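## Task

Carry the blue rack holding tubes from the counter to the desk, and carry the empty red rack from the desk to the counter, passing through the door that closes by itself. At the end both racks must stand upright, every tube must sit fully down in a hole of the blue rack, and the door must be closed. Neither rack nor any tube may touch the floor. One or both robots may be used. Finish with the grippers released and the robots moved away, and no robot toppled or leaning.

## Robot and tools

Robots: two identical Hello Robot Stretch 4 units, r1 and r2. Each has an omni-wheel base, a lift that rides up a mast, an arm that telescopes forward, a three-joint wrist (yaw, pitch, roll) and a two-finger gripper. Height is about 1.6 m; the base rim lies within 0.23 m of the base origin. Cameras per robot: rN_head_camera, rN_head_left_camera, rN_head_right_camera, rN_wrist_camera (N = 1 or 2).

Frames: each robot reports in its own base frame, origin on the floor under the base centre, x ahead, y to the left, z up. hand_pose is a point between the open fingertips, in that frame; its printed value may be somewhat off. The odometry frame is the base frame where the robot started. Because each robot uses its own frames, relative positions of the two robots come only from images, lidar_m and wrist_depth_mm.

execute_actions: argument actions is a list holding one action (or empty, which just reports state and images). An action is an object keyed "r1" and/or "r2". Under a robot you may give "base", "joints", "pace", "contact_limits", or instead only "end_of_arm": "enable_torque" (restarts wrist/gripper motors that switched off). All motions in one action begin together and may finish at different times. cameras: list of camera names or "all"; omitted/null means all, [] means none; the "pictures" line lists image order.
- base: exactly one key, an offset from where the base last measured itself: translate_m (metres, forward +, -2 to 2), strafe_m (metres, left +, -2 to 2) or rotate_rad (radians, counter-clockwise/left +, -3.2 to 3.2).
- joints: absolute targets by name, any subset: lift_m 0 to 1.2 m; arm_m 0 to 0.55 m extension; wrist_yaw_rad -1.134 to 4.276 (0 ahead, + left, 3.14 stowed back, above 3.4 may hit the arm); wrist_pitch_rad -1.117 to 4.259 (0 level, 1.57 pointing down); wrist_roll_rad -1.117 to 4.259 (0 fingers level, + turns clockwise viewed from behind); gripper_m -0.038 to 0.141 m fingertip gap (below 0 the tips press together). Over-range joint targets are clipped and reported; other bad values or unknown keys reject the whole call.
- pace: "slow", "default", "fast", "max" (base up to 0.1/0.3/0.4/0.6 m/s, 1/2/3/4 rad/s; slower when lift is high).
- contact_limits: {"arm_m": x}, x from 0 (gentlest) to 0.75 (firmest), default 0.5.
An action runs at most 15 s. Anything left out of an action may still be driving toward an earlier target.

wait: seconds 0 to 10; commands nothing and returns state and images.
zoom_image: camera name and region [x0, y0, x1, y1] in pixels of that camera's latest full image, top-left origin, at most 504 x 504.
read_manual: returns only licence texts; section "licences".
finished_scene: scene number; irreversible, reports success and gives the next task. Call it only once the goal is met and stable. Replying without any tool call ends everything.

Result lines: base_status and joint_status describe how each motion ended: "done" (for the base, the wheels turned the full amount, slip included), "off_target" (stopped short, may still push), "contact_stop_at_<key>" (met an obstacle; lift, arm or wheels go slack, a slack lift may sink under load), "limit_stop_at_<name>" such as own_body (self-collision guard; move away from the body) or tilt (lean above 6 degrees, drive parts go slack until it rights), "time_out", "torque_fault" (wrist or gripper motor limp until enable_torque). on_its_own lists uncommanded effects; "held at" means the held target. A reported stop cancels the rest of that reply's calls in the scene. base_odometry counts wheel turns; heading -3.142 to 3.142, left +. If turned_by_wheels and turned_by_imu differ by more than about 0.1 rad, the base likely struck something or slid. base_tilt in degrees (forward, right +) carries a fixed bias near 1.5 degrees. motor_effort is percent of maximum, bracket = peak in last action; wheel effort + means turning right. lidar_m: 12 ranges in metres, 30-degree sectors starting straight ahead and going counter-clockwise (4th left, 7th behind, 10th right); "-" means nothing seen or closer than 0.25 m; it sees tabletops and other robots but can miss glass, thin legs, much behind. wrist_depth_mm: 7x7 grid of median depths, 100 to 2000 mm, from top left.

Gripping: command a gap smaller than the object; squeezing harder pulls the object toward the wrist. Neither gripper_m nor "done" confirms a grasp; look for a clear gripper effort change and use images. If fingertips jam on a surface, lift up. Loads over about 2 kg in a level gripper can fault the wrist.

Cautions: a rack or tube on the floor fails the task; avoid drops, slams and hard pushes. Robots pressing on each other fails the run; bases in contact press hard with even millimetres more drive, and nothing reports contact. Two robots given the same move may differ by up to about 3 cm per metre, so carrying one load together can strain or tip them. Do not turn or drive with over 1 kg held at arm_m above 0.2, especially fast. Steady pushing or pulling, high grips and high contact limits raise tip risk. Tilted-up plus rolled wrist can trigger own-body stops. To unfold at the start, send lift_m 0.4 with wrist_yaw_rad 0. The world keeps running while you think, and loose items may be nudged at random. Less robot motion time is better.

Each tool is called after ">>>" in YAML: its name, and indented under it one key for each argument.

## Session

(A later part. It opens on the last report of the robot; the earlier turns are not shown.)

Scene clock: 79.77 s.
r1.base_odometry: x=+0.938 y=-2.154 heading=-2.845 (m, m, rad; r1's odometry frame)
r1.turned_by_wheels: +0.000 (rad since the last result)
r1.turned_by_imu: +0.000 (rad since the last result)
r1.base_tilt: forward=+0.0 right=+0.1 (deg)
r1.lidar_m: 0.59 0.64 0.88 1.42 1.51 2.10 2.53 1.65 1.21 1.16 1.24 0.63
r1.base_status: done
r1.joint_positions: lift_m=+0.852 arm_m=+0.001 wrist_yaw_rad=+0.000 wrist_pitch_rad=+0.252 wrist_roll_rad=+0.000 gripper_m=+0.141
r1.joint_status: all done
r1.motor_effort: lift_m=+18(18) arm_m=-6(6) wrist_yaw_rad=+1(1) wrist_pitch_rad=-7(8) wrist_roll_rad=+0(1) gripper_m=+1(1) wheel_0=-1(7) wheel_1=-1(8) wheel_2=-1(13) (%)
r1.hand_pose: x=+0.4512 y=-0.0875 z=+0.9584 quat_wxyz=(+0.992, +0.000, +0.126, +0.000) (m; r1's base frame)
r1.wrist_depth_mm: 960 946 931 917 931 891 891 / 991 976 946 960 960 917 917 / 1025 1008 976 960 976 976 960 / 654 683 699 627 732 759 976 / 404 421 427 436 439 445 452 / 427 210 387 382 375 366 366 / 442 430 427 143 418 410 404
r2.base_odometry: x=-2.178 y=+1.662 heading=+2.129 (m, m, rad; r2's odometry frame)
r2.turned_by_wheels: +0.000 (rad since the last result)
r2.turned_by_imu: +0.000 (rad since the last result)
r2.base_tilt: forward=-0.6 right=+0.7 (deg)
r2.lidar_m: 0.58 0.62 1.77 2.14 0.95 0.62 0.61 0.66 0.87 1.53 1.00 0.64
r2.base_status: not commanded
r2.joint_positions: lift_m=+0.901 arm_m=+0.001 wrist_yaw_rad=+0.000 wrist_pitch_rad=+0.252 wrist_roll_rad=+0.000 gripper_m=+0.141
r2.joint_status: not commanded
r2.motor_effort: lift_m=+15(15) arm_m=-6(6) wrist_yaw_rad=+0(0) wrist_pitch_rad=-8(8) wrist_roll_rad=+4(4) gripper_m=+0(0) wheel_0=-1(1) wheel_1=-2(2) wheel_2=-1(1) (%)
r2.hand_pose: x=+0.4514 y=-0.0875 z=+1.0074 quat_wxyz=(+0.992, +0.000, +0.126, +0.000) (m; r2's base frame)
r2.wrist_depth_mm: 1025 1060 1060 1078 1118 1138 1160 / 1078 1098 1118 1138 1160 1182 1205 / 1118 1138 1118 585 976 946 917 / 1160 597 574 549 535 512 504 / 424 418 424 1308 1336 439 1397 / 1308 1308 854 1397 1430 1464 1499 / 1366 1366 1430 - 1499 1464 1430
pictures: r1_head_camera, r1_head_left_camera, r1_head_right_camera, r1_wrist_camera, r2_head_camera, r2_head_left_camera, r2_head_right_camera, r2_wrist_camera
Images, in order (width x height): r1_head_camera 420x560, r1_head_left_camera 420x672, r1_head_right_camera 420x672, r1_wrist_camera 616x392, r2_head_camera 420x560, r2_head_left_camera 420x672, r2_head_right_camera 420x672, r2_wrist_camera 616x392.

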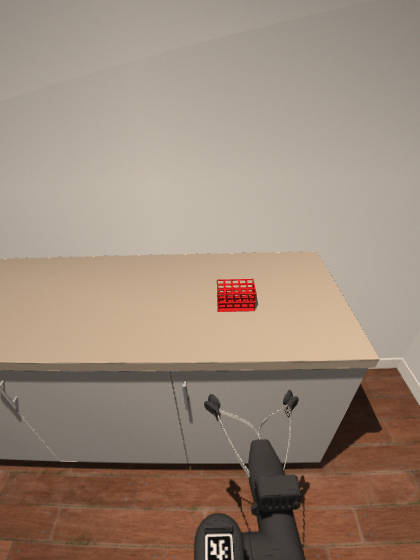

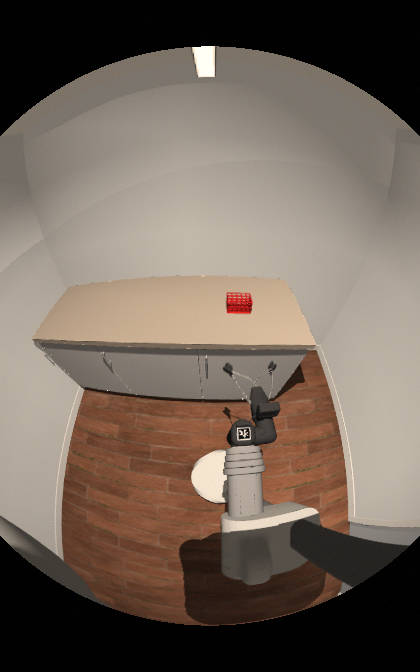

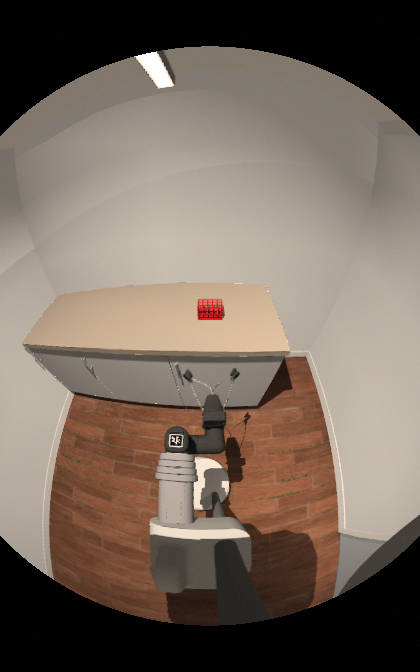

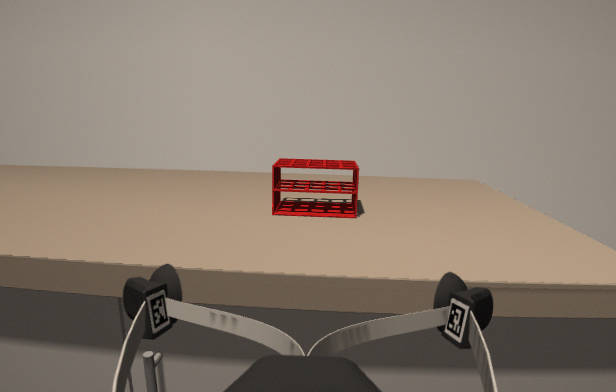

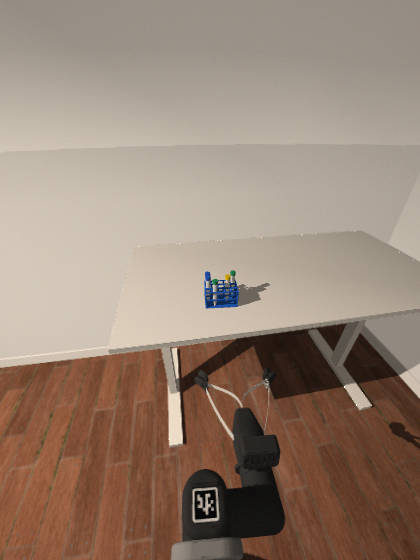

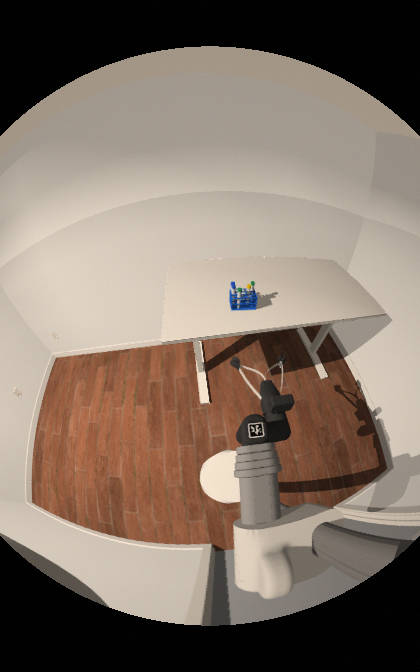

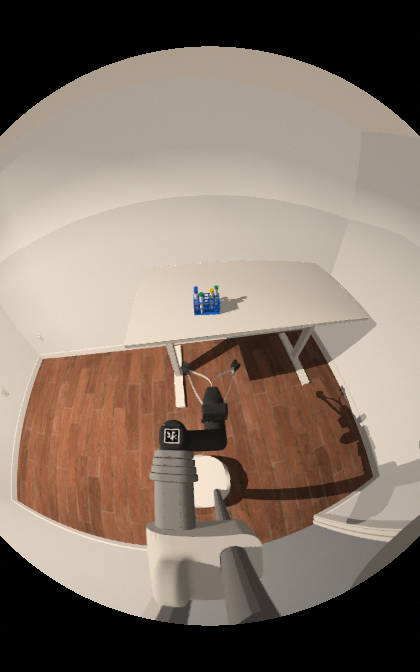

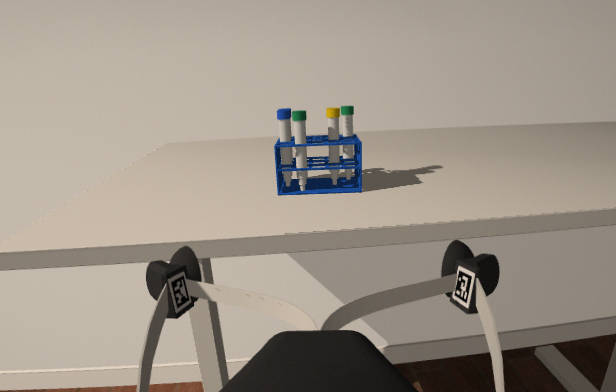

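>>> zoom_image:
  camera: "r2_wrist_camera"
  region: [255, 90, 385, 210]

>>> zoom_image:
  camera: "r2_head_camera"
  region: [180, 250, 280, 330]

Region (255, 90, 385, 210) of r2_wrist_camera's 616x392 image, scaled by 3.877; it fills the top 465 rows of this view, and the rest is white.

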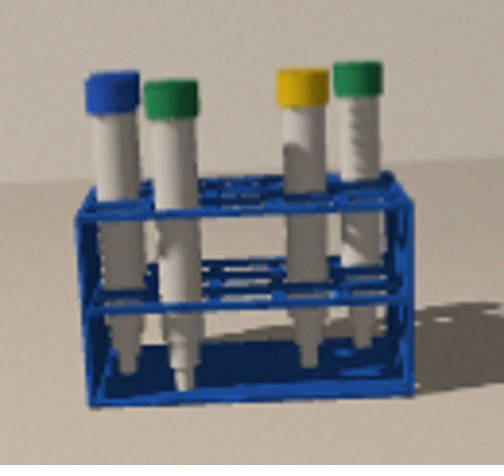

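Region (180, 250, 280, 330) of r2_head_camera's 420x560 image, scaled by 5.040, with more detail than that image has; it fills the top 403 rows of this view, and the rest is white.

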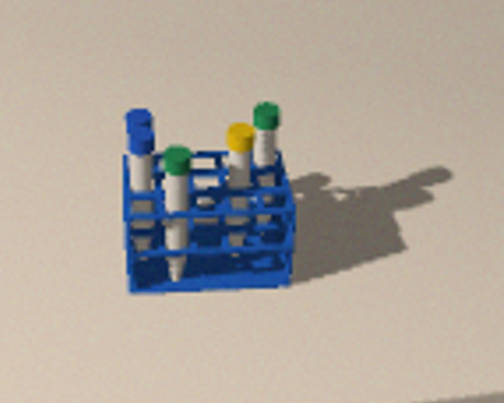

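All five tubes are seated, both racks are upright, and the robots are clear.

>>> finished_scene:
  scene: 2

The scene is finished: the task was done.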